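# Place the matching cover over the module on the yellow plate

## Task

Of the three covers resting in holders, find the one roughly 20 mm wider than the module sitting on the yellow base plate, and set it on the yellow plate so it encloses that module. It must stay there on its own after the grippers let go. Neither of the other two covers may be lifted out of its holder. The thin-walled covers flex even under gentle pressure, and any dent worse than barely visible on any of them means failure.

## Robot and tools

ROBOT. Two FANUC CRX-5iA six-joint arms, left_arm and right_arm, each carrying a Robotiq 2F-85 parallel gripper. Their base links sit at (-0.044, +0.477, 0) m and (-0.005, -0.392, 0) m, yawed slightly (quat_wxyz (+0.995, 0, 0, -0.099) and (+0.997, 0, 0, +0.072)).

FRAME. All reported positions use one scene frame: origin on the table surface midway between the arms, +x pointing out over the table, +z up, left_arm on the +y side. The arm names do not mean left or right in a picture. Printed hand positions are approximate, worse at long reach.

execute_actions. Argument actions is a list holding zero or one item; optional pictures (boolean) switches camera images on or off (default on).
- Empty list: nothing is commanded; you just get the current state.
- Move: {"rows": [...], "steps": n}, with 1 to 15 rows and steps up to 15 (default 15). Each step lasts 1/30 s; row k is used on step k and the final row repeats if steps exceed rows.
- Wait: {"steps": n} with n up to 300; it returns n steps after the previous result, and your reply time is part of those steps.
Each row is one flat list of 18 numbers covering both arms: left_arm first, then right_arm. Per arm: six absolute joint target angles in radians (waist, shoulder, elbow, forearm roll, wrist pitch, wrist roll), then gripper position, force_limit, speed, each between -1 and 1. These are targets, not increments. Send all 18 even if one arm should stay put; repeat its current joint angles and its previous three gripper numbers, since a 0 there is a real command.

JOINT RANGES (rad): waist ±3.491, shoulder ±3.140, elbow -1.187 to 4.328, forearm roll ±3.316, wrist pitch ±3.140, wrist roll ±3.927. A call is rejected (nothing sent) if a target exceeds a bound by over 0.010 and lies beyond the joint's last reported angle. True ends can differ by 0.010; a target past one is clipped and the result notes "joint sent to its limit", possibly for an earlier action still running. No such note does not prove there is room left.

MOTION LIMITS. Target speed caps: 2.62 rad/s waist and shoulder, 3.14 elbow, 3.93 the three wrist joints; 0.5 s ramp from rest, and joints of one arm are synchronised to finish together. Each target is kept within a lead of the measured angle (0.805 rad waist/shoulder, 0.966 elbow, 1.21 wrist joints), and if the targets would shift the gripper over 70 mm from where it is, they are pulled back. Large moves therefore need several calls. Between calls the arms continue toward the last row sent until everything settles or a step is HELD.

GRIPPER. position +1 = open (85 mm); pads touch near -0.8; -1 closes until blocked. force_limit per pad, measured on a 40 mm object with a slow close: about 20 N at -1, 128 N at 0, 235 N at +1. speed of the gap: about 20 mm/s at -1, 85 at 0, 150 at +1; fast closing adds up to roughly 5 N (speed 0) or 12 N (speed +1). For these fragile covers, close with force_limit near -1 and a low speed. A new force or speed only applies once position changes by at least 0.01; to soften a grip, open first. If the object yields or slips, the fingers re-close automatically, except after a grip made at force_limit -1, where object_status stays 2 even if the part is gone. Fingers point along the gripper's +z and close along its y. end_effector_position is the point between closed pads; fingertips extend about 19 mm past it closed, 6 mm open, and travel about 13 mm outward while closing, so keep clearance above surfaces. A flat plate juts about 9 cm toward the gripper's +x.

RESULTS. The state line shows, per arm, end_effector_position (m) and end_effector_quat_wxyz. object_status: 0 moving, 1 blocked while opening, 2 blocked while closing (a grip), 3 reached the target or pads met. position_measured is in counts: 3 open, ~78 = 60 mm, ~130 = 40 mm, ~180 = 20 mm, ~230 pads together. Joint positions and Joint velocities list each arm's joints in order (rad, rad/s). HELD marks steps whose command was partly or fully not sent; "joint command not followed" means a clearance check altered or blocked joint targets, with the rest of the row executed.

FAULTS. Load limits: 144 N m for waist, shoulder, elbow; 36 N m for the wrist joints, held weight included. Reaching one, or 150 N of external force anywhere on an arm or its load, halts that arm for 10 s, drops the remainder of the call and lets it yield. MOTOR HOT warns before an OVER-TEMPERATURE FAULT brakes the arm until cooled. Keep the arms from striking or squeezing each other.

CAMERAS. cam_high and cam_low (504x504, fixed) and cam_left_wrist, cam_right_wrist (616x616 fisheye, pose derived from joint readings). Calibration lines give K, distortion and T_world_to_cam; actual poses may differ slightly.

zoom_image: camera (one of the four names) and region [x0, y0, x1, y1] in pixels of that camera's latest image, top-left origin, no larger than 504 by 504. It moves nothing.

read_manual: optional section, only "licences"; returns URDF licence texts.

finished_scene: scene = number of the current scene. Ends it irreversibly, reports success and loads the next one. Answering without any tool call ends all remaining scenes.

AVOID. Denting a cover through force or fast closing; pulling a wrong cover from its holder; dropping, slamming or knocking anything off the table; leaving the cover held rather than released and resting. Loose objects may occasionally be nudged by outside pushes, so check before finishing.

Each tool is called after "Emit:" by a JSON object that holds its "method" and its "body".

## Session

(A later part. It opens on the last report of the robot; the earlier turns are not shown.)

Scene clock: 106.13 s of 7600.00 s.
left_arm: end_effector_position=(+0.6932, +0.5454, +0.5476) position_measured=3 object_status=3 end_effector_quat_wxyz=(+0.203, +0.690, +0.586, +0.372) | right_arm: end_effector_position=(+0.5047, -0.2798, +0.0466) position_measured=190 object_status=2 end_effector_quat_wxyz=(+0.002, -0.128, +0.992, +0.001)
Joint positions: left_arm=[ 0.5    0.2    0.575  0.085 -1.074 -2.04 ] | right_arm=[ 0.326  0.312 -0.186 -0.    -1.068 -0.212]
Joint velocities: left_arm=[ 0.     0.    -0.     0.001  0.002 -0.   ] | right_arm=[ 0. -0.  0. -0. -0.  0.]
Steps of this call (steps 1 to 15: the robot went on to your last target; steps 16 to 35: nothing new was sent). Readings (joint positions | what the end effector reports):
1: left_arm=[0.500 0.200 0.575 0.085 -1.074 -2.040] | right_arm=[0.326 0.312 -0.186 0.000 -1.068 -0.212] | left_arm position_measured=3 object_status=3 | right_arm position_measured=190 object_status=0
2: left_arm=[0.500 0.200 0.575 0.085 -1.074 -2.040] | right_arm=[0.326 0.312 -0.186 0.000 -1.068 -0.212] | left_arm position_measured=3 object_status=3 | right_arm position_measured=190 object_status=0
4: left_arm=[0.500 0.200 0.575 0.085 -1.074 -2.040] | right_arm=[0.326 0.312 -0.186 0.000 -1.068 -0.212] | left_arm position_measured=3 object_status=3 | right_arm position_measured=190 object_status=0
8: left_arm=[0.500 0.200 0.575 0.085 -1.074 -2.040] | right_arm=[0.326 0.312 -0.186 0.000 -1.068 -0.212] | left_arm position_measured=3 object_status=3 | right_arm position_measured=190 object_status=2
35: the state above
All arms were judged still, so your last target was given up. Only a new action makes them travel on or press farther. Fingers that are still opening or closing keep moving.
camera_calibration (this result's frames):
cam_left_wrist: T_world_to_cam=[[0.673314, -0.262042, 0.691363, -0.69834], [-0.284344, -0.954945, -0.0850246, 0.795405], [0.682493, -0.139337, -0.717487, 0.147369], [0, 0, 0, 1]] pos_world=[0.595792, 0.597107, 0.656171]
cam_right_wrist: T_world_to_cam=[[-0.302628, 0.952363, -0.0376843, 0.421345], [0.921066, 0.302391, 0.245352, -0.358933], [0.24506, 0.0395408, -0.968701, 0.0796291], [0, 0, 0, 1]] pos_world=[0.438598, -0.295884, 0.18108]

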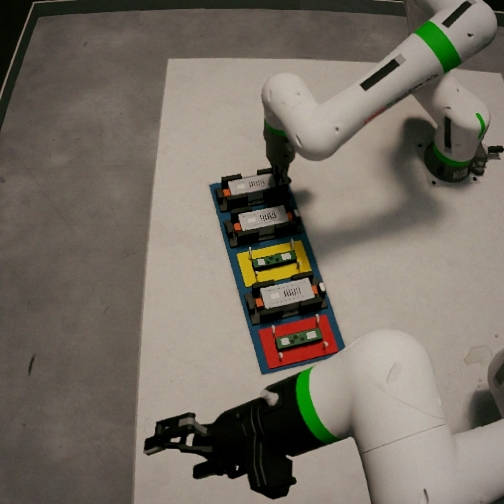

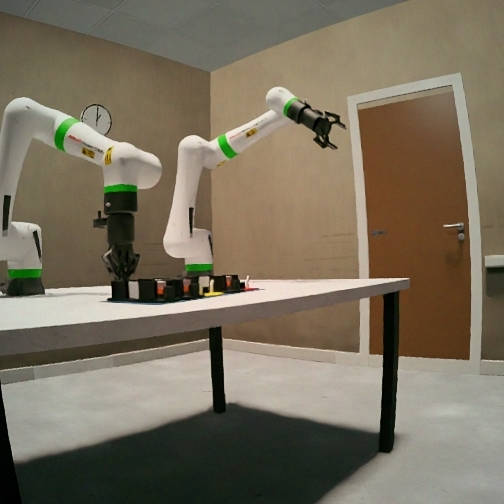

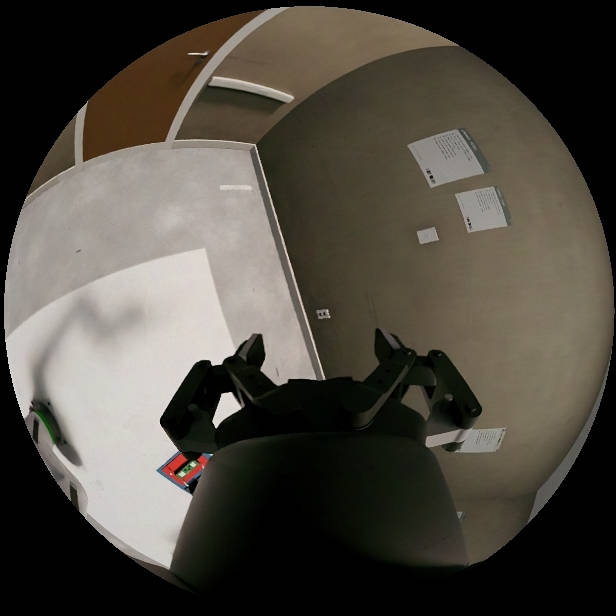

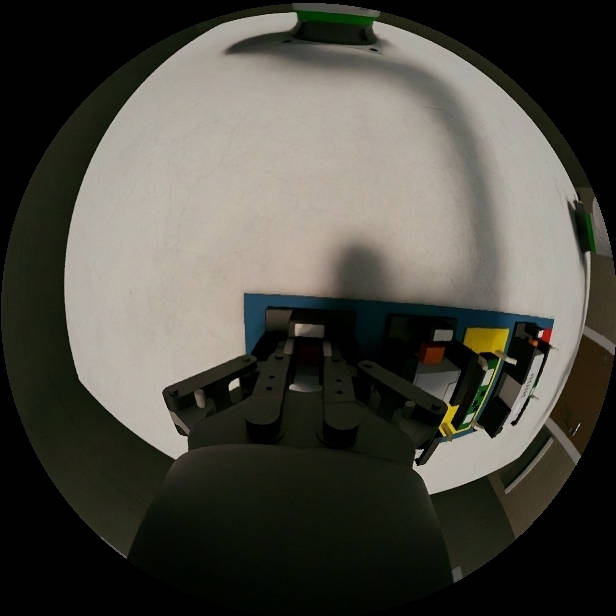

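Emit:
{"method": "execute_actions", "body": {"actions": [{"rows":[[0.5,0.2,0.575,0.085,-1.074,-2.04,1,0,0,0.326,0.311,-0.1848,0,-1.0703,-0.212,-1,-0.6,-1],[0.5,0.2,0.575,0.085,-1.074,-2.04,1,0,0,0.326,0.311,-0.1848,0,-1.0703,-0.212,-1,-0.6,-1],[0.5,0.2,0.575,0.085,-1.074,-2.04,1,0,0,0.326,0.311,-0.1848,0,-1.0703,-0.212,-1,-0.6,-1],[0.5,0.2,0.575,0.085,-1.074,-2.04,1,0,0,0.326,0.31,-0.1836,0,-1.0725,-0.212,-1,-0.6,-1],[0.5,0.2,0.575,0.085,-1.074,-2.04,1,0,0,0.326,0.31,-0.1836,0,-1.0725,-0.212,-1,-0.6,-1],[0.5,0.2,0.575,0.085,-1.074,-2.04,1,0,0,0.326,0.31,-0.1836,0,-1.0725,-0.212,-1,-0.6,-1],[0.5,0.2,0.575,0.085,-1.074,-2.04,1,0,0,0.326,0.309,-0.1823,0,-1.0748,-0.212,-1,-0.6,-1],[0.5,0.2,0.575,0.085,-1.074,-2.04,1,0,0,0.326,0.309,-0.1823,0,-1.0748,-0.212,-1,-0.6,-1],[0.5,0.2,0.575,0.085,-1.074,-2.04,1,0,0,0.326,0.309,-0.1823,0,-1.0748,-0.212,-1,-0.6,-1],[0.5,0.2,0.575,0.085,-1.074,-2.04,1,0,0,0.326,0.308,-0.1811,0,-1.077,-0.212,-1,-0.6,-1],[0.5,0.2,0.575,0.085,-1.074,-2.04,1,0,0,0.326,0.308,-0.1811,0,-1.077,-0.212,-1,-0.6,-1],[0.5,0.2,0.575,0.085,-1.074,-2.04,1,0,0,0.326,0.308,-0.1811,0,-1.077,-0.212,-1,-0.6,-1],[0.5,0.2,0.575,0.085,-1.074,-2.04,1,0,0,0.326,0.306,-0.1787,0,-1.0815,-0.212,-1,-0.6,-1]],"steps":15}]}}

Emit:
{"method": "zoom_image", "body": {"camera": "cam_right_wrist", "region": [250, 290, 380, 410]}}

Emit:
{"method": "zoom_image", "body": {"camera": "cam_low", "region": [100, 260, 200, 310]}}

Scene clock: 108.33 s of 7600.00 s.
left_arm: end_effector_position=(+0.6932, +0.5454, +0.5476) position_measured=3 object_status=3 end_effector_quat_wxyz=(+0.203, +0.690, +0.586, +0.372) | right_arm: end_effector_position=(+0.5049, -0.2796, +0.0521) position_measured=191 object_status=2 end_effector_quat_wxyz=(+0.002, -0.128, +0.992, +0.001)
Joint positions: left_arm=[ 0.5    0.2    0.575  0.085 -1.074 -2.04 ] | right_arm=[ 0.326  0.306 -0.179 -0.    -1.081 -0.212]
Joint velocities: left_arm=[ 0.    -0.     0.    -0.002  0.     0.   ] | right_arm=[-0.    -0.016  0.011  0.    -0.02  -0.001]
Steps of this call (steps 1 to 51: nothing new was sent; steps 52 to 66: all 15 steps of this action). Readings (joint positions | what the end effector reports):
52: left_arm=[0.500 0.200 0.575 0.085 -1.074 -2.040] | right_arm=[0.326 0.312 -0.186 -0.000 -1.068 -0.212] | left_arm position_measured=3 object_status=3 | right_arm position_measured=190 object_status=2
53: left_arm=[0.500 0.200 0.575 0.085 -1.074 -2.040] | right_arm=[0.326 0.311 -0.186 -0.000 -1.069 -0.212] | left_arm position_measured=3 object_status=3 | right_arm position_measured=190 object_status=2
55: left_arm=[0.500 0.200 0.575 0.085 -1.074 -2.040] | right_arm=[0.326 0.311 -0.185 -0.000 -1.070 -0.212] | left_arm position_measured=3 object_status=3 | right_arm position_measured=190 object_status=2
59: left_arm=[0.500 0.200 0.575 0.085 -1.074 -2.040] | right_arm=[0.326 0.310 -0.183 -0.000 -1.074 -0.212] | left_arm position_measured=3 object_status=3 | right_arm position_measured=190 object_status=2
66: the state above
camera_calibration (this result's frames):
cam_left_wrist: T_world_to_cam=[[0.673314, -0.262042, 0.691363, -0.69834], [-0.284344, -0.954945, -0.0850247, 0.795405], [0.682493, -0.139337, -0.717487, 0.147369], [0, 0, 0, 1]] pos_world=[0.595792, 0.597107, 0.656171]
cam_right_wrist: T_world_to_cam=[[-0.302539, 0.952398, -0.037521, 0.421395], [0.921169, 0.302275, 0.245105, -0.36061], [0.24478, 0.0395908, -0.96877, 0.0850023], [0, 0, 0, 1]] pos_world=[0.438864, -0.295698, 0.186546]

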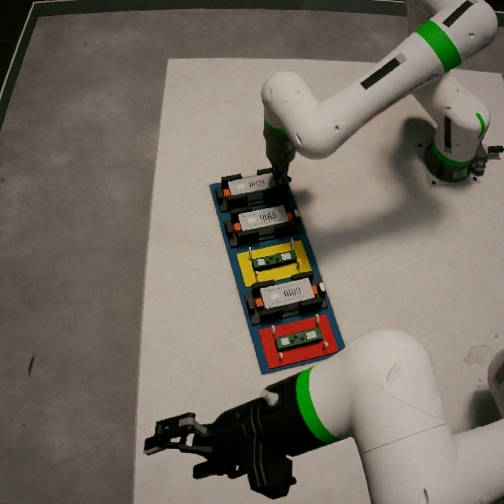

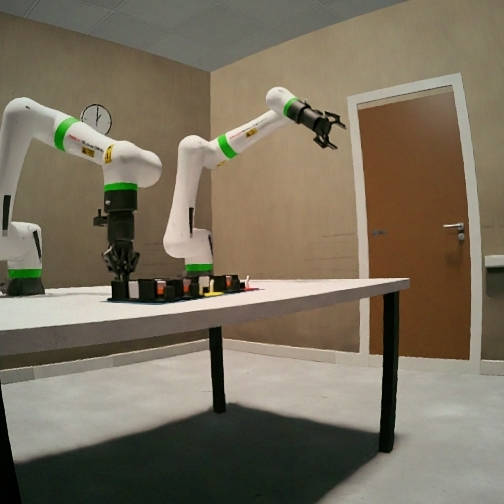

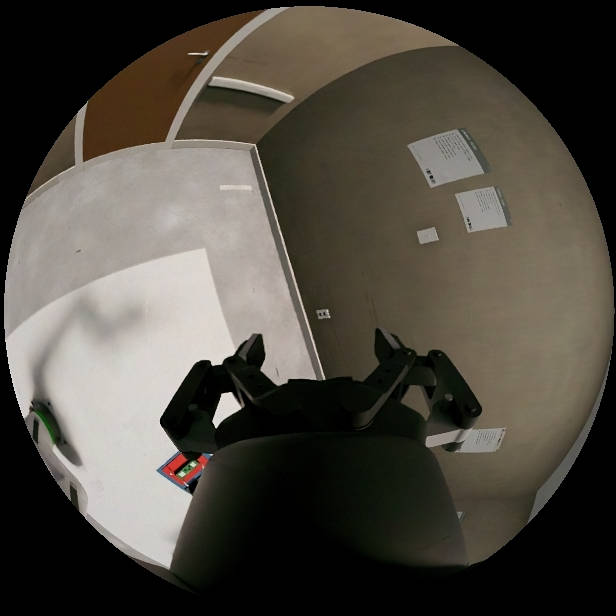

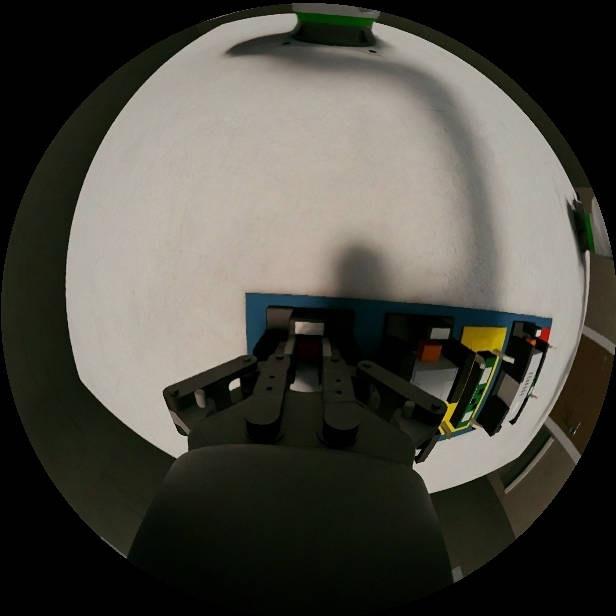

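Region (250, 290, 380, 410) of cam_right_wrist's 616x616 image, scaled by 3.877, with more detail than that image has; it fills the top 465 rows of this view, and the rest is white.

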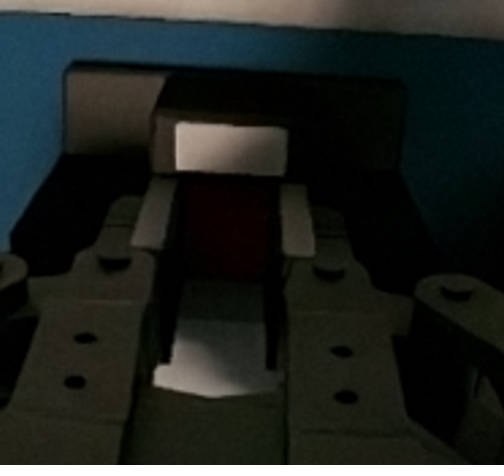

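Region (100, 260, 200, 310) of cam_low's 504x504 image, scaled by 5.040, with more detail than that image has.

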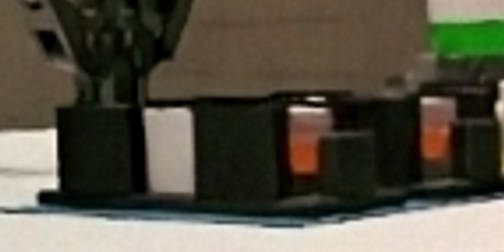

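Emit:
{"method": "execute_actions", "body": {"actions": [{"rows":[[0.5,0.2,0.575,0.085,-1.074,-2.04,1,0,0,0.326,0.306,-0.1787,0,-1.0815,-0.212,-0.3,0,0],[0.5,0.2,0.575,0.085,-1.074,-2.04,1,0,0,0.326,0.306,-0.1787,0,-1.0815,-0.212,-0.3,0,0],[0.5,0.2,0.575,0.085,-1.074,-2.04,1,0,0,0.326,0.306,-0.1787,0,-1.0815,-0.212,-0.3,0,0],[0.5,0.2,0.575,0.085,-1.074,-2.04,1,0,0,0.326,0.306,-0.1787,0,-1.0815,-0.212,-0.3,0,0],[0.5,0.2,0.575,0.085,-1.074,-2.04,1,0,0,0.326,0.306,-0.1787,0,-1.0815,-0.212,-0.3,0,0],[0.5,0.2,0.575,0.085,-1.074,-2.04,1,0,0,0.326,0.27,-0.135,0,-1.165,-0.212,-0.3,0,0]],"steps":15}], "pictures": false}}

Emit:
{"method": "execute_actions", "body": {"actions": [{"rows":[[0.5,0.2,0.575,0.085,-1.074,-2.04,1,0,0,0.326,0.40,0.12,0,-1.29,-0.212,0.55,0,0]],"steps":15}]}}

Emit:
{"method": "zoom_image", "body": {"camera": "cam_right_wrist", "region": [240, 200, 400, 400]}}

Scene clock: 110.50 s of 7600.00 s.
left_arm: end_effector_position=(+0.6932, +0.5454, +0.5476) position_measured=3 object_status=3 end_effector_quat_wxyz=(+0.203, +0.690, +0.586, +0.372) | right_arm: end_effector_position=(+0.5044, -0.2800, +0.0877) position_measured=167 object_status=0 end_effector_quat_wxyz=(+0.001, -0.128, +0.992, +0.000)
Joint positions: left_arm=[ 0.5    0.2    0.575  0.085 -1.074 -2.04 ] | right_arm=[ 0.326  0.27  -0.135  0.    -1.165 -0.212]
Joint velocities: left_arm=[-0.001  0.    -0.     0.     0.    -0.   ] | right_arm=[-0.001  0.003  0.001 -0.003 -0.003 -0.   ]
Steps of this call (steps 1 to 15: the robot went on to your last target; steps 16 to 50: nothing new was sent; steps 51 to 65: all 15 steps of this action). Readings (joint positions | what the end effector reports):
51: left_arm=[0.500 0.200 0.575 0.085 -1.074 -2.040] | right_arm=[0.326 0.306 -0.179 0.000 -1.082 -0.212] | left_arm position_measured=3 object_status=3 | right_arm position_measured=191 object_status=0
52: left_arm=[0.500 0.200 0.575 0.085 -1.074 -2.040] | right_arm=[0.326 0.306 -0.178 0.000 -1.082 -0.212] | left_arm position_measured=3 object_status=3 | right_arm position_measured=191 object_status=0
54: left_arm=[0.500 0.200 0.575 0.085 -1.074 -2.040] | right_arm=[0.326 0.305 -0.178 0.001 -1.082 -0.212] | left_arm position_measured=3 object_status=3 | right_arm position_measured=180 object_status=0
58: left_arm=[0.500 0.200 0.575 0.085 -1.074 -2.040] | right_arm=[0.326 0.296 -0.166 0.000 -1.105 -0.212] | left_arm position_measured=3 object_status=3 | right_arm position_measured=169 object_status=0
65: the state above

Scene clock: 111.00 s of 7600.00 s.
left_arm: end_effector_position=(+0.6932, +0.5454, +0.5476) position_measured=3 object_status=3 end_effector_quat_wxyz=(+0.203, +0.690, +0.586, +0.372) | right_arm: end_effector_position=(+0.5652, -0.2490, +0.1206) position_measured=74 object_status=0 end_effector_quat_wxyz=(+0.000, -0.128, +0.992, +0.000)
Joint positions: left_arm=[ 0.5    0.2    0.575  0.085 -1.074 -2.04 ] | right_arm=[ 0.326  0.4    0.12  -0.    -1.29  -0.212]
Joint velocities: left_arm=[ 0.     0.     0.    -0.     0.001 -0.   ] | right_arm=[-0.     0.     0.004 -0.001 -0.001  0.001]
Steps of this call (steps 1 to 15: all 15 steps of this action). Readings (joint positions | what the end effector reports):
1: left_arm=[0.500 0.200 0.575 0.085 -1.074 -2.040] | right_arm=[0.326 0.270 -0.134 0.000 -1.165 -0.212] | left_arm position_measured=3 object_status=3 | right_arm position_measured=167 object_status=0
2: left_arm=[0.500 0.200 0.575 0.085 -1.074 -2.040] | right_arm=[0.326 0.273 -0.129 -0.000 -1.168 -0.212] | left_arm position_measured=3 object_status=3 | right_arm position_measured=166 object_status=0
4: left_arm=[0.500 0.200 0.575 0.085 -1.074 -2.040] | right_arm=[0.326 0.290 -0.097 -0.000 -1.184 -0.212] | left_arm position_measured=3 object_status=3 | right_arm position_measured=155 object_status=0
8: left_arm=[0.500 0.200 0.575 0.085 -1.074 -2.040] | right_arm=[0.326 0.359 0.039 -0.000 -1.250 -0.212] | left_arm position_measured=3 object_status=3 | right_arm position_measured=127 object_status=0
15: the state above
camera_calibration (this result's frames):
cam_left_wrist: T_world_to_cam=[[0.673314, -0.262042, 0.691363, -0.69834], [-0.284344, -0.954945, -0.0850247, 0.795405], [0.682493, -0.139337, -0.717487, 0.147369], [0, 0, 0, 1]] pos_world=[0.595792, 0.597107, 0.656171]
cam_right_wrist: T_world_to_cam=[[-0.302813, 0.952279, -0.0383357, 0.413326], [0.921966, 0.302889, 0.241322, -0.44201], [0.241417, 0.0377313, -0.969688, 0.136905], [0, 0, 0, 1]] pos_world=[0.499628, -0.264887, 0.255267]

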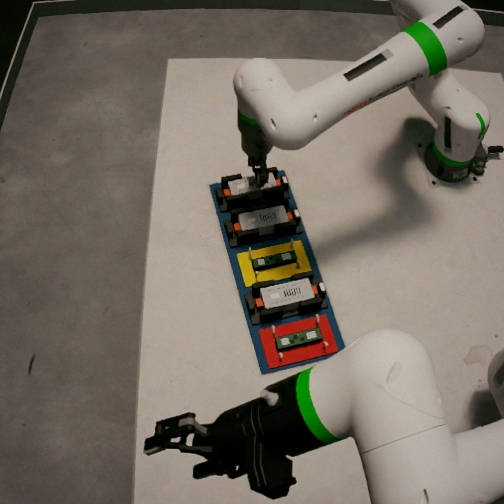

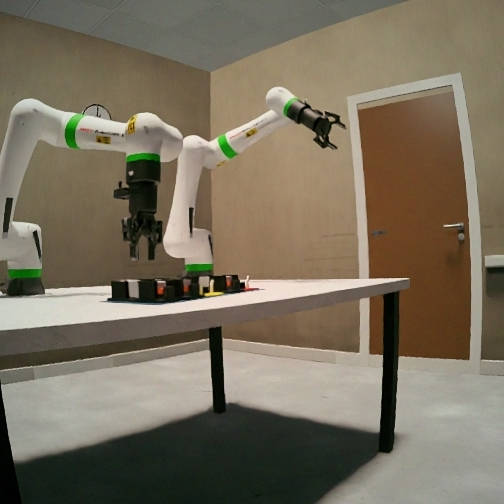

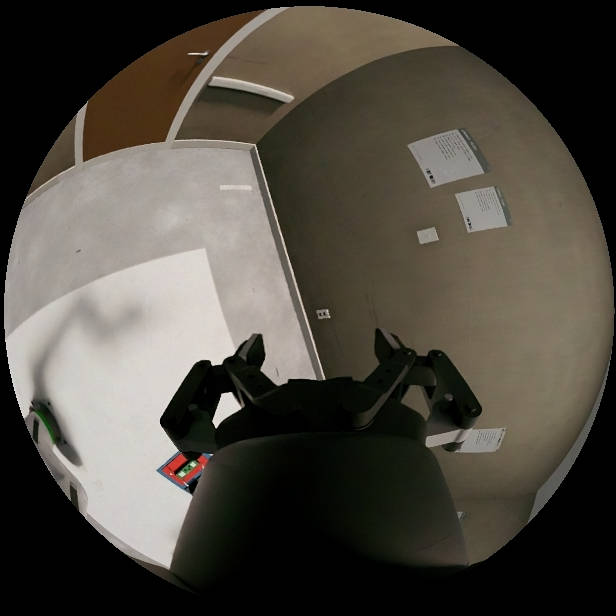

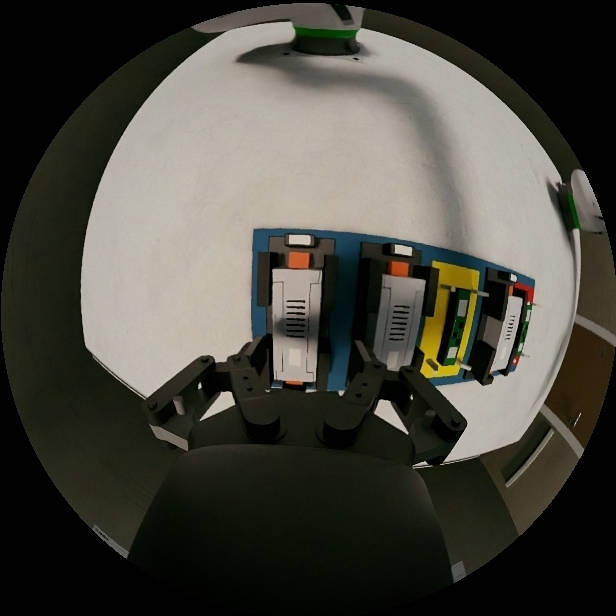

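Region (240, 200, 400, 400) of cam_right_wrist's 616x616 image, scaled by 2.520, with more detail than that image has; it fills the left 403 columns of this view, and the rest is white.

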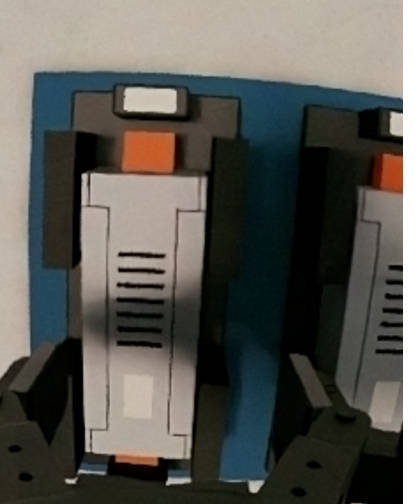

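Emit:
{"method": "execute_actions", "body": {"actions": [{"rows":[[0.5,0.2,0.575,0.085,-1.074,-2.04,1,0,0,0.3215,0.255,-0.115,0,-1.2,1.365,-0.8,0,1]],"steps":15}], "pictures": false}}

Emit:
{"method": "execute_actions", "body": {"actions": [{"steps":20}], "pictures": false}}

Emit:
{"method": "execute_actions", "body": {"actions": [{"rows":[[0.5,0.2,0.575,0.085,-1.074,-2.04,1,0,0,0.3215,0.2839,-0.1489,0,-1.138,1.365,-0.8,0,1]],"steps":15}]}}

Emit:
{"method": "zoom_image", "body": {"camera": "cam_right_wrist", "region": [220, 280, 380, 400]}}

Scene clock: 113.20 s of 7600.00 s.
left_arm: end_effector_position=(+0.6932, +0.5454, +0.5476) position_measured=3 object_status=3 end_effector_quat_wxyz=(+0.203, +0.690, +0.586, +0.372) | right_arm: end_effector_position=(+0.5270, -0.2702, +0.1102) position_measured=219 object_status=0 end_effector_quat_wxyz=(+0.000, -0.538, +0.843, -0.000)
Joint positions: left_arm=[ 0.5    0.2    0.575  0.085 -1.074 -2.04 ] | right_arm=[ 0.323  0.307 -0.031  0.    -1.232  0.67 ]
Joint velocities: left_arm=[0.    0.001 0.    0.    0.    0.   ] | right_arm=[-0.008 -0.255 -0.411  0.001  0.157  3.211]
Steps of this call (steps 1 to 15: the robot went on to your last target; steps 16 to 51: nothing new was sent; steps 52 to 66: all 15 steps of this action). Readings (joint positions | what the end effector reports):
52: left_arm=[0.500 0.200 0.575 0.085 -1.074 -2.040] | right_arm=[0.326 0.400 0.120 -0.000 -1.290 -0.212] | left_arm position_measured=3 object_status=3 | right_arm position_measured=59 object_status=0
53: left_arm=[0.500 0.200 0.575 0.085 -1.074 -2.040] | right_arm=[0.326 0.399 0.119 0.000 -1.290 -0.205] | left_arm position_measured=3 object_status=3 | right_arm position_measured=62 object_status=0
55: left_arm=[0.500 0.200 0.575 0.085 -1.074 -2.040] | right_arm=[0.326 0.395 0.111 0.000 -1.287 -0.164] | left_arm position_measured=3 object_status=3 | right_arm position_measured=80 object_status=0
59: left_arm=[0.500 0.200 0.575 0.085 -1.074 -2.040] | right_arm=[0.325 0.373 0.075 0.000 -1.273 0.020] | left_arm position_measured=3 object_status=3 | right_arm position_measured=130 object_status=0
66: the state above

Scene clock: 113.87 s of 7600.00 s.
left_arm: end_effector_position=(+0.6932, +0.5454, +0.5476) position_measured=3 object_status=3 end_effector_quat_wxyz=(+0.203, +0.690, +0.586, +0.372) | right_arm: end_effector_position=(+0.5047, -0.2823, +0.1031) position_measured=229 object_status=3 end_effector_quat_wxyz=(-0.000, +0.793, -0.610, +0.000)
Joint positions: left_arm=[ 0.5    0.2    0.575  0.085 -1.074 -2.04 ] | right_arm=[ 0.322  0.255 -0.115  0.    -1.2    1.365]
Joint velocities: left_arm=[-0.     0.001  0.001  0.     0.001  0.   ] | right_arm=[ 0.    -0.     0.001 -0.001  0.    -0.   ]
Steps of this call (steps 1 to 20: the robot went on to your last target). Readings (joint positions | what the end effector reports):
1: left_arm=[0.500 0.200 0.575 0.085 -1.074 -2.040] | right_arm=[0.323 0.299 -0.044 0.000 -1.227 0.776] | left_arm position_measured=3 object_status=3 | right_arm position_measured=224 object_status=0
2: left_arm=[0.500 0.200 0.575 0.085 -1.074 -2.040] | right_arm=[0.323 0.291 -0.057 0.000 -1.222 0.872] | left_arm position_measured=3 object_status=3 | right_arm position_measured=227 object_status=0
4: left_arm=[0.500 0.200 0.575 0.085 -1.074 -2.040] | right_arm=[0.322 0.278 -0.077 0.000 -1.214 1.040] | left_arm position_measured=3 object_status=3 | right_arm position_measured=229 object_status=0
8: left_arm=[0.500 0.200 0.575 0.085 -1.074 -2.040] | right_arm=[0.322 0.261 -0.105 0.000 -1.204 1.271] | left_arm position_measured=3 object_status=3 | right_arm position_measured=229 object_status=0
20: the state above

Scene clock: 114.37 s of 7600.00 s.
left_arm: end_effector_position=(+0.6932, +0.5454, +0.5476) position_measured=3 object_status=3 end_effector_quat_wxyz=(+0.203, +0.690, +0.586, +0.372) | right_arm: end_effector_position=(+0.5052, -0.2821, +0.0751) position_measured=229 object_status=3 end_effector_quat_wxyz=(+0.000, +0.793, -0.610, +0.000)
Joint positions: left_arm=[ 0.5    0.2    0.575  0.085 -1.074 -2.04 ] | right_arm=[ 0.321  0.284 -0.149  0.    -1.138  1.365]
Joint velocities: left_arm=[-0.001  0.001 -0.    -0.     0.002  0.   ] | right_arm=[ 0.001 -0.    -0.     0.     0.    -0.   ]
Steps of this call (steps 1 to 15: all 15 steps of this action). Readings (joint positions | what the end effector reports):
1: left_arm=[0.500 0.200 0.575 0.085 -1.074 -2.040] | right_arm=[0.322 0.255 -0.115 0.000 -1.199 1.365] | left_arm position_measured=3 object_status=3 | right_arm position_measured=229 object_status=3
2: left_arm=[0.500 0.200 0.575 0.085 -1.074 -2.040] | right_arm=[0.321 0.258 -0.119 0.000 -1.192 1.365] | left_arm position_measured=3 object_status=3 | right_arm position_measured=229 object_status=3
4: left_arm=[0.500 0.200 0.575 0.085 -1.074 -2.040] | right_arm=[0.321 0.274 -0.138 0.000 -1.158 1.365] | left_arm position_measured=3 object_status=3 | right_arm position_measured=229 object_status=3
8: left_arm=[0.500 0.200 0.575 0.085 -1.074 -2.040] | right_arm=[0.321 0.284 -0.149 0.000 -1.138 1.365] | left_arm position_measured=3 object_status=3 | right_arm position_measured=229 object_status=3
15: the state above
camera_calibration (this result's frames):
cam_left_wrist: T_world_to_cam=[[0.673314, -0.262042, 0.691363, -0.69834], [-0.284344, -0.954945, -0.0850246, 0.795405], [0.682493, -0.139337, -0.717487, 0.147369], [0, 0, 0, 1]] pos_world=[0.595792, 0.597107, 0.656171]
cam_right_wrist: T_world_to_cam=[[-0.951767, -0.304403, -0.0384412, 0.398258], [-0.304477, 0.921601, 0.240716, 0.428486], [-0.0378472, 0.240811, -0.969834, 0.306905], [0, 0, 0, 1]] pos_world=[0.521129, -0.347568, 0.209813]

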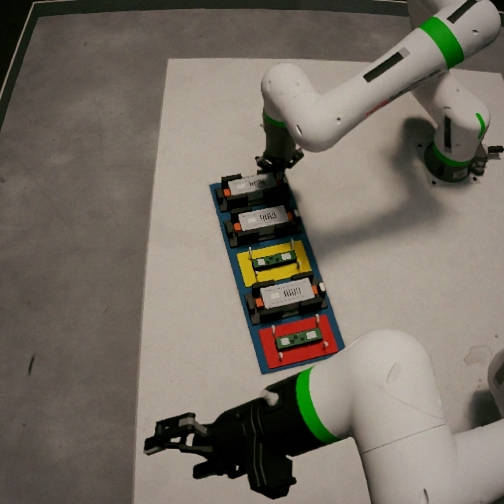

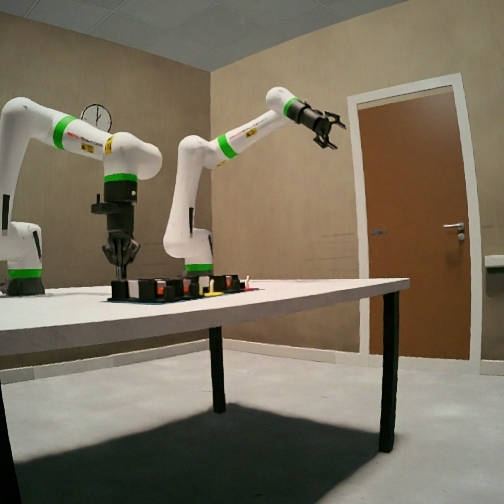

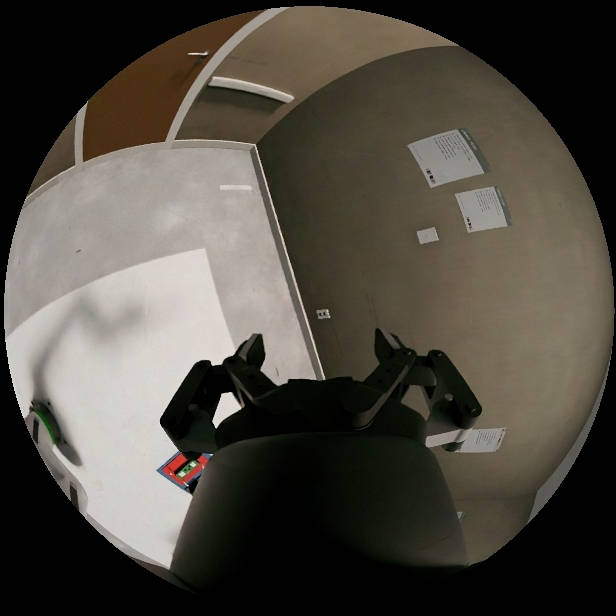

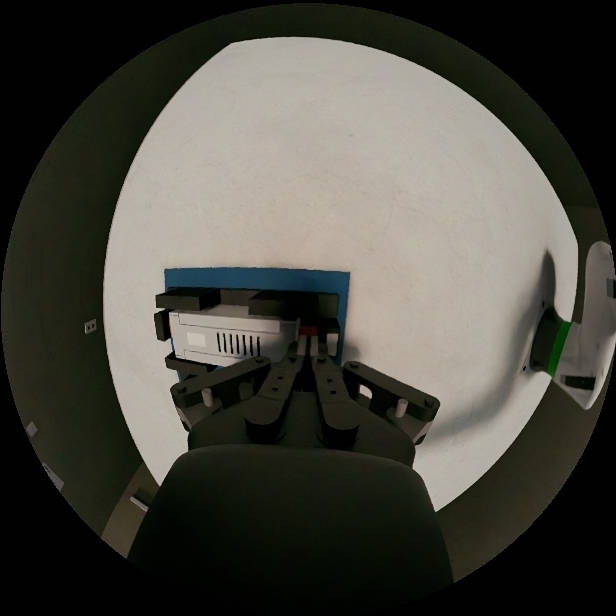

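Region (220, 280, 380, 400) of cam_right_wrist's 616x616 image, scaled by 3.150, with more detail than that image has; it fills the top 378 rows of this view, and the rest is white.

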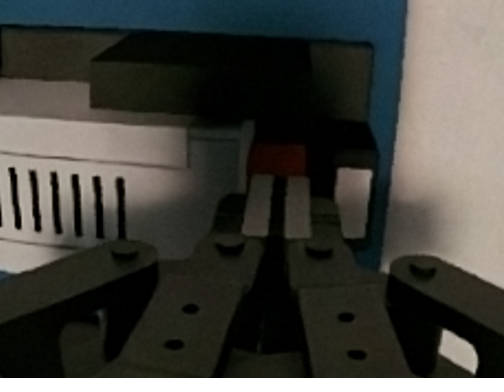

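Emit:
{"method": "execute_actions", "body": {"actions": [{"rows":[[0.5,0.2,0.575,0.085,-1.074,-2.04,1,0,0,0.3215,0.2891,-0.155,0,-1.1267,1.365,-0.8,0,1],[0.5,0.2,0.575,0.085,-1.074,-2.04,1,0,0,0.3215,0.2891,-0.155,0,-1.1267,1.365,-0.8,0,1],[0.5,0.2,0.575,0.085,-1.074,-2.04,1,0,0,0.3215,0.2891,-0.155,0,-1.1267,1.365,-0.8,0,1],[0.5,0.2,0.575,0.085,-1.074,-2.04,1,0,0,0.3215,0.2933,-0.1599,0,-1.1177,1.365,-0.8,0,1],[0.5,0.2,0.575,0.085,-1.074,-2.04,1,0,0,0.3215,0.2933,-0.1599,0,-1.1177,1.365,-0.8,0,1],[0.5,0.2,0.575,0.085,-1.074,-2.04,1,0,0,0.3215,0.2933,-0.1599,0,-1.1177,1.365,-0.8,0,1],[0.5,0.2,0.575,0.085,-1.074,-2.04,1,0,0,0.3215,0.2964,-0.1635,0,-1.1109,1.365,-0.8,0,1],[0.5,0.2,0.575,0.085,-1.074,-2.04,1,0,0,0.3215,0.2964,-0.1635,0,-1.1109,1.365,-0.8,0,1],[0.5,0.2,0.575,0.085,-1.074,-2.04,1,0,0,0.3215,0.2964,-0.1635,0,-1.1109,1.365,-0.8,0,1],[0.5,0.2,0.575,0.085,-1.074,-2.04,1,0,0,0.3215,0.2974,-0.1648,0,-1.1086,1.365,-0.8,0,1],[0.5,0.2,0.575,0.085,-1.074,-2.04,1,0,0,0.3215,0.2974,-0.1648,0,-1.1086,1.365,-0.8,0,1],[0.5,0.2,0.575,0.085,-1.074,-2.04,1,0,0,0.3215,0.2974,-0.1648,0,-1.1086,1.365,-0.8,0,1],[0.5,0.2,0.575,0.085,-1.074,-2.04,1,0,0,0.3215,0.2984,-0.166,0,-1.1064,1.365,-0.8,0,1]],"steps":15}]}}

Emit:
{"method": "zoom_image", "body": {"camera": "cam_right_wrist", "region": [220, 280, 380, 400]}}

Scene clock: 127.37 s of 7600.00 s.
left_arm: end_effector_position=(+0.6932, +0.5454, +0.5476) position_measured=3 object_status=3 end_effector_quat_wxyz=(+0.203, +0.690, +0.586, +0.372) | right_arm: end_effector_position=(+0.5064, -0.2822, +0.0652) position_measured=229 object_status=3 end_effector_quat_wxyz=(-0.002, +0.793, -0.609, +0.002)
Joint positions: left_arm=[ 0.5    0.2    0.575  0.085 -1.074 -2.04 ] | right_arm=[ 0.321  0.293 -0.163  0.002 -1.11   1.365]
Joint velocities: left_arm=[-0.    -0.     0.    -0.     0.001  0.   ] | right_arm=[-0.     0.     0.    -0.001  0.    -0.   ]
FORCE FAULT: contact force on the right arm reached its limit, and that arm stopped for 10 seconds. The contact can be on any part of that arm, not only on its tool. That arm's remaining commands of this call were not run. That arm holds still and accepts commands again. Move the arm away from the contact; if what it grips holds it there, let go first. Pushing or pulling that hard again can fault the arm again.
The stop of the right arm began at step 90 of this call (marked STOPPED below). From that step on that arm followed nothing that you had sent. 3 of its steps, steps kept back included, did not run and will not run. Nothing is kept back now, and the robot has no last target.
Steps of this call (steps 1 to 15: the robot went on to your last target; steps 16 to 77: nothing new was sent; steps 78 to 92: all 15 steps of this action; steps 93 to 390: the stop continued). Readings (joint positions | what the end effector reports):
78: left_arm=[0.500 0.200 0.575 0.085 -1.074 -2.040] | right_arm=[0.321 0.284 -0.149 -0.000 -1.137 1.365] | left_arm position_measured=3 object_status=3 | right_arm position_measured=229 object_status=3
79: left_arm=[0.500 0.200 0.575 0.085 -1.074 -2.040] | right_arm=[0.321 0.286 -0.152 -0.000 -1.132 1.365] | left_arm position_measured=3 object_status=3 | right_arm position_measured=229 object_status=3
81: left_arm=[0.500 0.200 0.575 0.085 -1.074 -2.040] | right_arm=[0.321 0.289 -0.155 -0.000 -1.127 1.365] | left_arm position_measured=3 object_status=3 | right_arm position_measured=229 object_status=3
85: left_arm=[0.500 0.200 0.575 0.085 -1.074 -2.040] | right_arm=[0.321 0.294 -0.161 -0.000 -1.114 1.365] | left_arm position_measured=3 object_status=3 | right_arm position_measured=229 object_status=3
90: left_arm=[0.500 0.200 0.575 0.085 -1.074 -2.040] | right_arm=[0.321 0.294 -0.163 0.002 -1.110 1.365] | left_arm position_measured=3 object_status=3 | right_arm position_measured=229 object_status=3 STOPPED (the right arm)
390: the state above
camera_calibration (this result's frames):
cam_left_wrist: T_world_to_cam=[[0.673314, -0.262042, 0.691363, -0.69834], [-0.284344, -0.954945, -0.0850249, 0.795405], [0.682493, -0.139337, -0.717487, 0.147369], [0, 0, 0, 1]] pos_world=[0.595792, 0.597107, 0.656171]
cam_right_wrist: T_world_to_cam=[[-0.951248, -0.305335, -0.0435733, 0.398812], [-0.306659, 0.921193, 0.239507, 0.432394], [-0.0329905, 0.241192, -0.969916, 0.29502], [0, 0, 0, 1]] pos_world=[0.5217, -0.347704, 0.199961]

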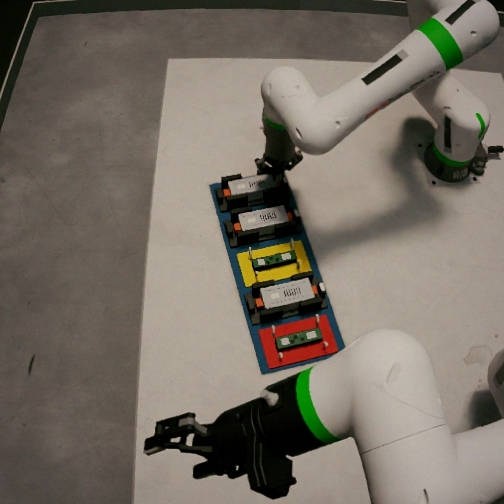

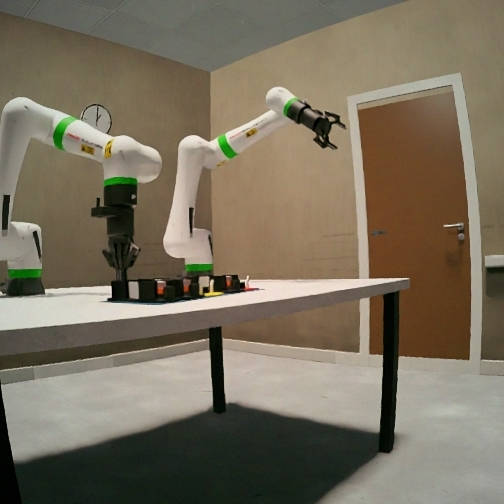

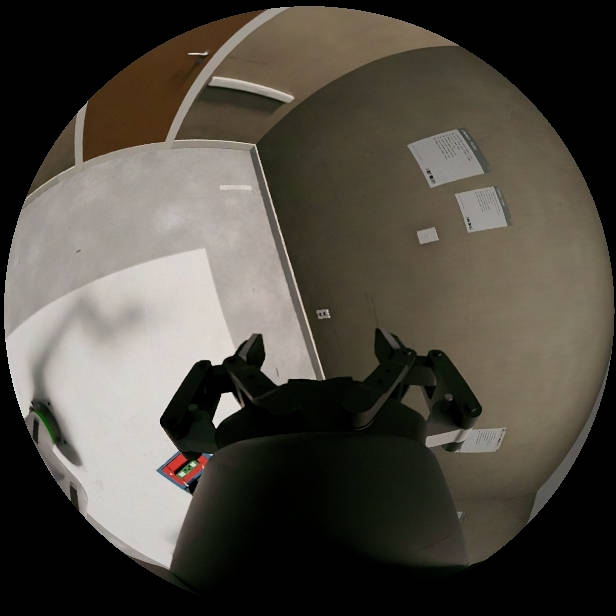

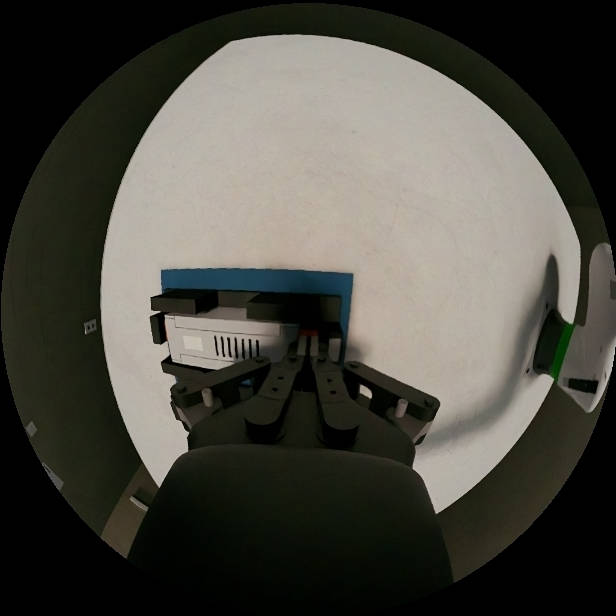

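Region (220, 280, 380, 400) of cam_right_wrist's 616x616 image, scaled by 3.150, with more detail than that image has; it fills the top 378 rows of this view, and the rest is white.

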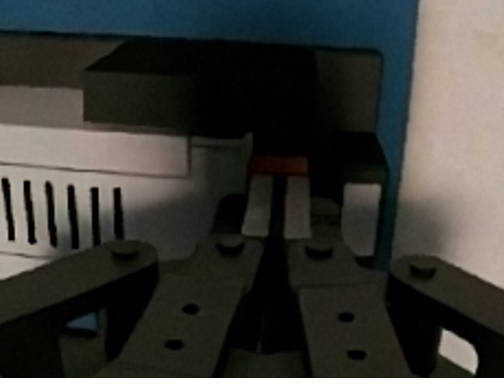

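Emit:
{"method": "execute_actions", "body": {"actions": [{"rows":[[0.5,0.2,0.575,0.085,-1.074,-2.04,1,0,0,0.3215,0.255,-0.115,0,-1.2,1.2,0.5,0,1]],"steps":12}], "pictures": false}}

Emit:
{"method": "execute_actions", "body": {"actions": [{"rows":[[0.5,0.2,0.575,0.085,-1.074,-2.04,1,0,0,0.298,0.414,0.137,0,-1.294,-0.187,0.5,0,1]],"steps":15}], "pictures": false}}

Emit:
{"method": "execute_actions", "body": {"actions": [{"steps":22}], "pictures": false}}

Emit:
{"method": "execute_actions", "body": {"actions": [{"rows":[[0.5,0.2,0.575,0.085,-1.074,-2.04,1,0,0,0.298,0.482,0.036,0,-1.125,-0.187,0.5,0,1]],"steps":15}], "pictures": false}}

Emit:
{"method": "execute_actions", "body": {"actions": [{"rows":[[0.5,0.2,0.575,0.085,-1.074,-2.04,1,0,0,0.298,0.4855,0.033,0,-1.118,-0.187,0.5,0,1],[0.5,0.2,0.575,0.085,-1.074,-2.04,1,0,0,0.298,0.4855,0.033,0,-1.118,-0.187,0.5,0,1],[0.5,0.2,0.575,0.085,-1.074,-2.04,1,0,0,0.298,0.4855,0.033,0,-1.118,-0.187,0.5,0,1],[0.5,0.2,0.575,0.085,-1.074,-2.04,1,0,0,0.298,0.489,0.0297,0,-1.1115,-0.187,0.5,0,1],[0.5,0.2,0.575,0.085,-1.074,-2.04,1,0,0,0.298,0.489,0.0297,0,-1.1115,-0.187,0.5,0,1],[0.5,0.2,0.575,0.085,-1.074,-2.04,1,0,0,0.298,0.489,0.0297,0,-1.1115,-0.187,0.5,0,1],[0.5,0.2,0.575,0.085,-1.074,-2.04,1,0,0,0.298,0.4925,0.0264,0,-1.1047,-0.187,0.5,0,1]],"steps":12}]}}

Emit:
{"method": "zoom_image", "body": {"camera": "cam_low", "region": [90, 230, 210, 310]}}

Scene clock: 141.00 s of 7600.00 s.
left_arm: end_effector_position=(+0.6932, +0.5454, +0.5476) position_measured=3 object_status=3 end_effector_quat_wxyz=(+0.203, +0.690, +0.586, +0.372) | right_arm: end_effector_position=(+0.4898, -0.2866, +0.1022) position_measured=67 object_status=1 end_effector_quat_wxyz=(+0.018, +0.739, -0.674, -0.012)
Joint positions: left_arm=[ 0.5    0.2    0.575  0.085 -1.074 -2.04 ] | right_arm=[ 0.322  0.253 -0.117 -0.009 -1.243  1.2  ]
Joint velocities: left_arm=[-0.002  0.     0.    -0.001  0.    -0.   ] | right_arm=[-0.     0.     0.     0.     0.    -0.001]
FORCE FAULT: contact force on the right arm reached its limit, and that arm stopped for 10 seconds. The contact can be on any part of that arm, not only on its tool. That arm's remaining commands of this call were not run. That arm holds still and accepts commands again. Move the arm away from the contact; if what it grips holds it there, let go first. Pushing or pulling that hard again can fault the arm again.
The stop of the right arm began at step 102 of this call (marked STOPPED below). From that step on that arm followed nothing that you had sent. 1 of its steps, steps kept back included, did not run and will not run. Nothing is kept back now, and the robot has no last target.
Steps of this call (steps 1 to 90: nothing new was sent; then 0.23 s passed at rest; steps 91 to 102: all 12 steps of this action; steps 103 to 402: the stop continued). Readings (joint positions | what the end effector reports):
91: left_arm=[0.500 0.200 0.575 0.085 -1.074 -2.040] | right_arm=[0.321 0.293 -0.163 0.002 -1.110 1.365] | left_arm position_measured=3 object_status=3 | right_arm position_measured=229 object_status=0
92: left_arm=[0.500 0.200 0.575 0.085 -1.074 -2.040] | right_arm=[0.321 0.292 -0.161 0.002 -1.114 1.357] | left_arm position_measured=3 object_status=3 | right_arm position_measured=227 object_status=0
94: left_arm=[0.500 0.200 0.575 0.085 -1.074 -2.040] | right_arm=[0.321 0.283 -0.149 0.001 -1.137 1.317] | left_arm position_measured=3 object_status=3 | right_arm position_measured=209 object_status=0
98: left_arm=[0.500 0.200 0.575 0.085 -1.074 -2.040] | right_arm=[0.321 0.257 -0.118 0.000 -1.195 1.210] | left_arm position_measured=3 object_status=3 | right_arm position_measured=160 object_status=0
102: left_arm=[0.500 0.200 0.575 0.085 -1.074 -2.040] | right_arm=[0.322 0.254 -0.116 -0.004 -1.215 1.200] | left_arm position_measured=3 object_status=3 | right_arm position_measured=109 object_status=0 STOPPED (the right arm)
402: the state above

Scene clock: 141.03 s of 7600.00 s.
left_arm: end_effector_position=(+0.6932, +0.5454, +0.5476) position_measured=3 object_status=3 end_effector_quat_wxyz=(+0.203, +0.690, +0.586, +0.372) | right_arm: end_effector_position=(+0.4896, -0.2867, +0.1022) position_measured=67 object_status=1 end_effector_quat_wxyz=(+0.019, +0.739, -0.674, -0.012)
Joint positions: left_arm=[ 0.5    0.2    0.575  0.085 -1.074 -2.04 ] | right_arm=[ 0.322  0.253 -0.117 -0.009 -1.243  1.2  ]
Joint velocities: left_arm=[-0.001 -0.     0.    -0.001 -0.001  0.   ] | right_arm=[ 0.     0.    -0.    -0.001  0.     0.   ]
A stop began in an earlier call of the same reply, so what this call sent did not run. Send another action.
Steps of this call (step 1: nothing new was sent). Readings (joint positions | what the end effector reports):
1: the state above

Scene clock: 141.07 s of 7600.00 s.
left_arm: end_effector_position=(+0.6932, +0.5454, +0.5476) position_measured=3 object_status=3 end_effector_quat_wxyz=(+0.203, +0.690, +0.586, +0.372) | right_arm: end_effector_position=(+0.4896, -0.2867, +0.1022) position_measured=67 object_status=1 end_effector_quat_wxyz=(+0.019, +0.739, -0.674, -0.012)
Joint positions: left_arm=[ 0.5    0.2    0.575  0.085 -1.074 -2.04 ] | right_arm=[ 0.322  0.253 -0.117 -0.009 -1.243  1.2  ]
Joint velocities: left_arm=[ 0.001  0.001 -0.    -0.     0.001 -0.   ] | right_arm=[0.    0.    0.    0.001 0.    0.001]
A stop began in an earlier call of the same reply, so what this call sent did not run. Send another action.
Steps of this call (step 1: nothing new was sent). Readings (joint positions | what the end effector reports):
1: the state above

Scene clock: 141.10 s of 7600.00 s.
left_arm: end_effector_position=(+0.6932, +0.5454, +0.5476) position_measured=3 object_status=3 end_effector_quat_wxyz=(+0.203, +0.690, +0.586, +0.372) | right_arm: end_effector_position=(+0.4896, -0.2867, +0.1022) position_measured=67 object_status=1 end_effector_quat_wxyz=(+0.019, +0.739, -0.674, -0.012)
Joint positions: left_arm=[ 0.5    0.2    0.575  0.085 -1.074 -2.04 ] | right_arm=[ 0.322  0.253 -0.117 -0.009 -1.243  1.2  ]
Joint velocities: left_arm=[-0.     0.001 -0.001  0.     0.     0.   ] | right_arm=[-0.     0.     0.     0.     0.007 -0.001]
A stop began in an earlier call of the same reply, so what this call sent did not run. Send another action.
Steps of this call (step 1: nothing new was sent). Readings (joint positions | what the end effector reports):
1: the state above

Scene clock: 141.13 s of 7600.00 s.
left_arm: end_effector_position=(+0.6932, +0.5454, +0.5476) position_measured=3 object_status=3 end_effector_quat_wxyz=(+0.203, +0.690, +0.586, +0.372) | right_arm: end_effector_position=(+0.4897, -0.2867, +0.1022) position_measured=67 object_status=1 end_effector_quat_wxyz=(+0.019, +0.739, -0.674, -0.012)
Joint positions: left_arm=[ 0.5    0.2    0.575  0.085 -1.074 -2.04 ] | right_arm=[ 0.322  0.253 -0.117 -0.009 -1.243  1.2  ]
Joint velocities: left_arm=[ 0.    -0.     0.    -0.     0.001 -0.   ] | right_arm=[ 0.001  0.     0.     0.     0.007 -0.   ]
A stop began in an earlier call of the same reply, so what this call sent did not run. Send another action.
Steps of this call (step 1: nothing new was sent). Readings (joint positions | what the end effector reports):
1: the state above
camera_calibration (this result's frames):
cam_left_wrist: T_world_to_cam=[[0.673313, -0.262042, 0.691363, -0.69834], [-0.284344, -0.954945, -0.0850248, 0.795405], [0.682494, -0.139337, -0.717487, 0.147369], [0, 0, 0, 1]] pos_world=[0.595792, 0.597107, 0.656171]
cam_right_wrist: T_world_to_cam=[[-0.989933, -0.141446, 0.00505163, 0.444109], [-0.136286, 0.962236, 0.235643, 0.351276], [-0.0381915, 0.232582, -0.971827, 0.331713], [0, 0, 0, 1]] pos_world=[0.500181, -0.352344, 0.237349]

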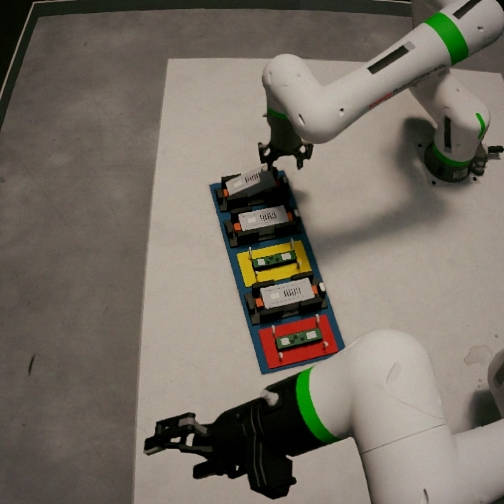

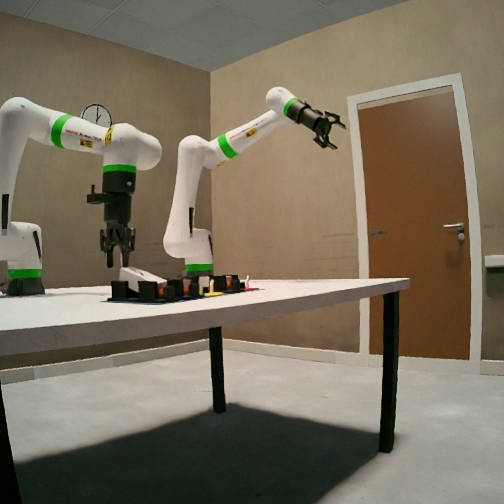

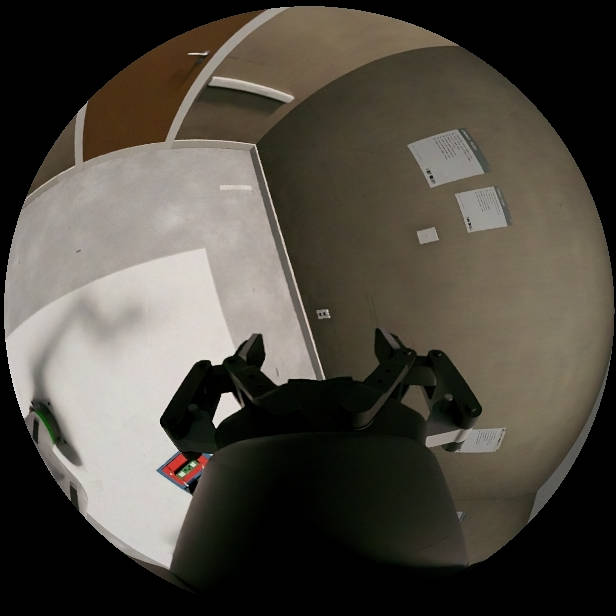

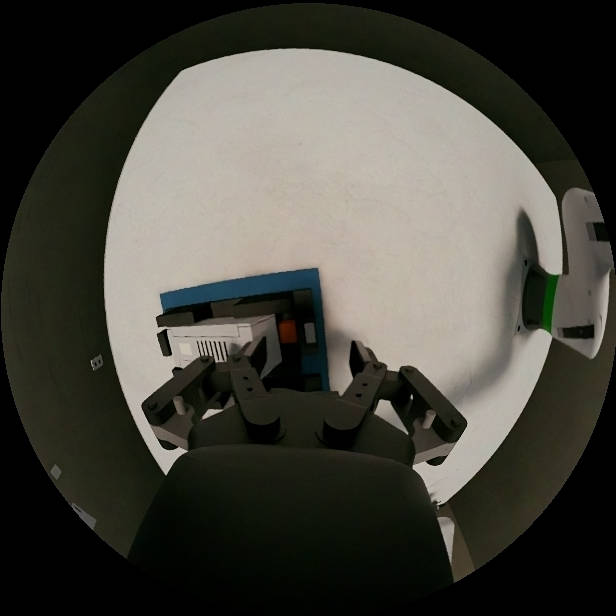

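Region (90, 230, 210, 310) of cam_low's 504x504 image, scaled by 4.200, with more detail than that image has.

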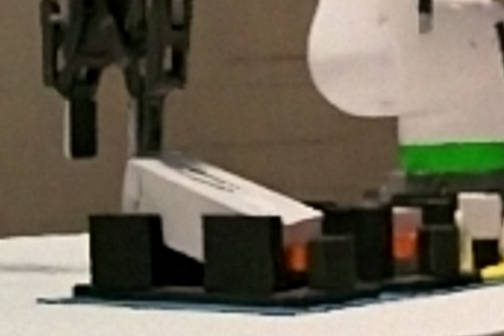

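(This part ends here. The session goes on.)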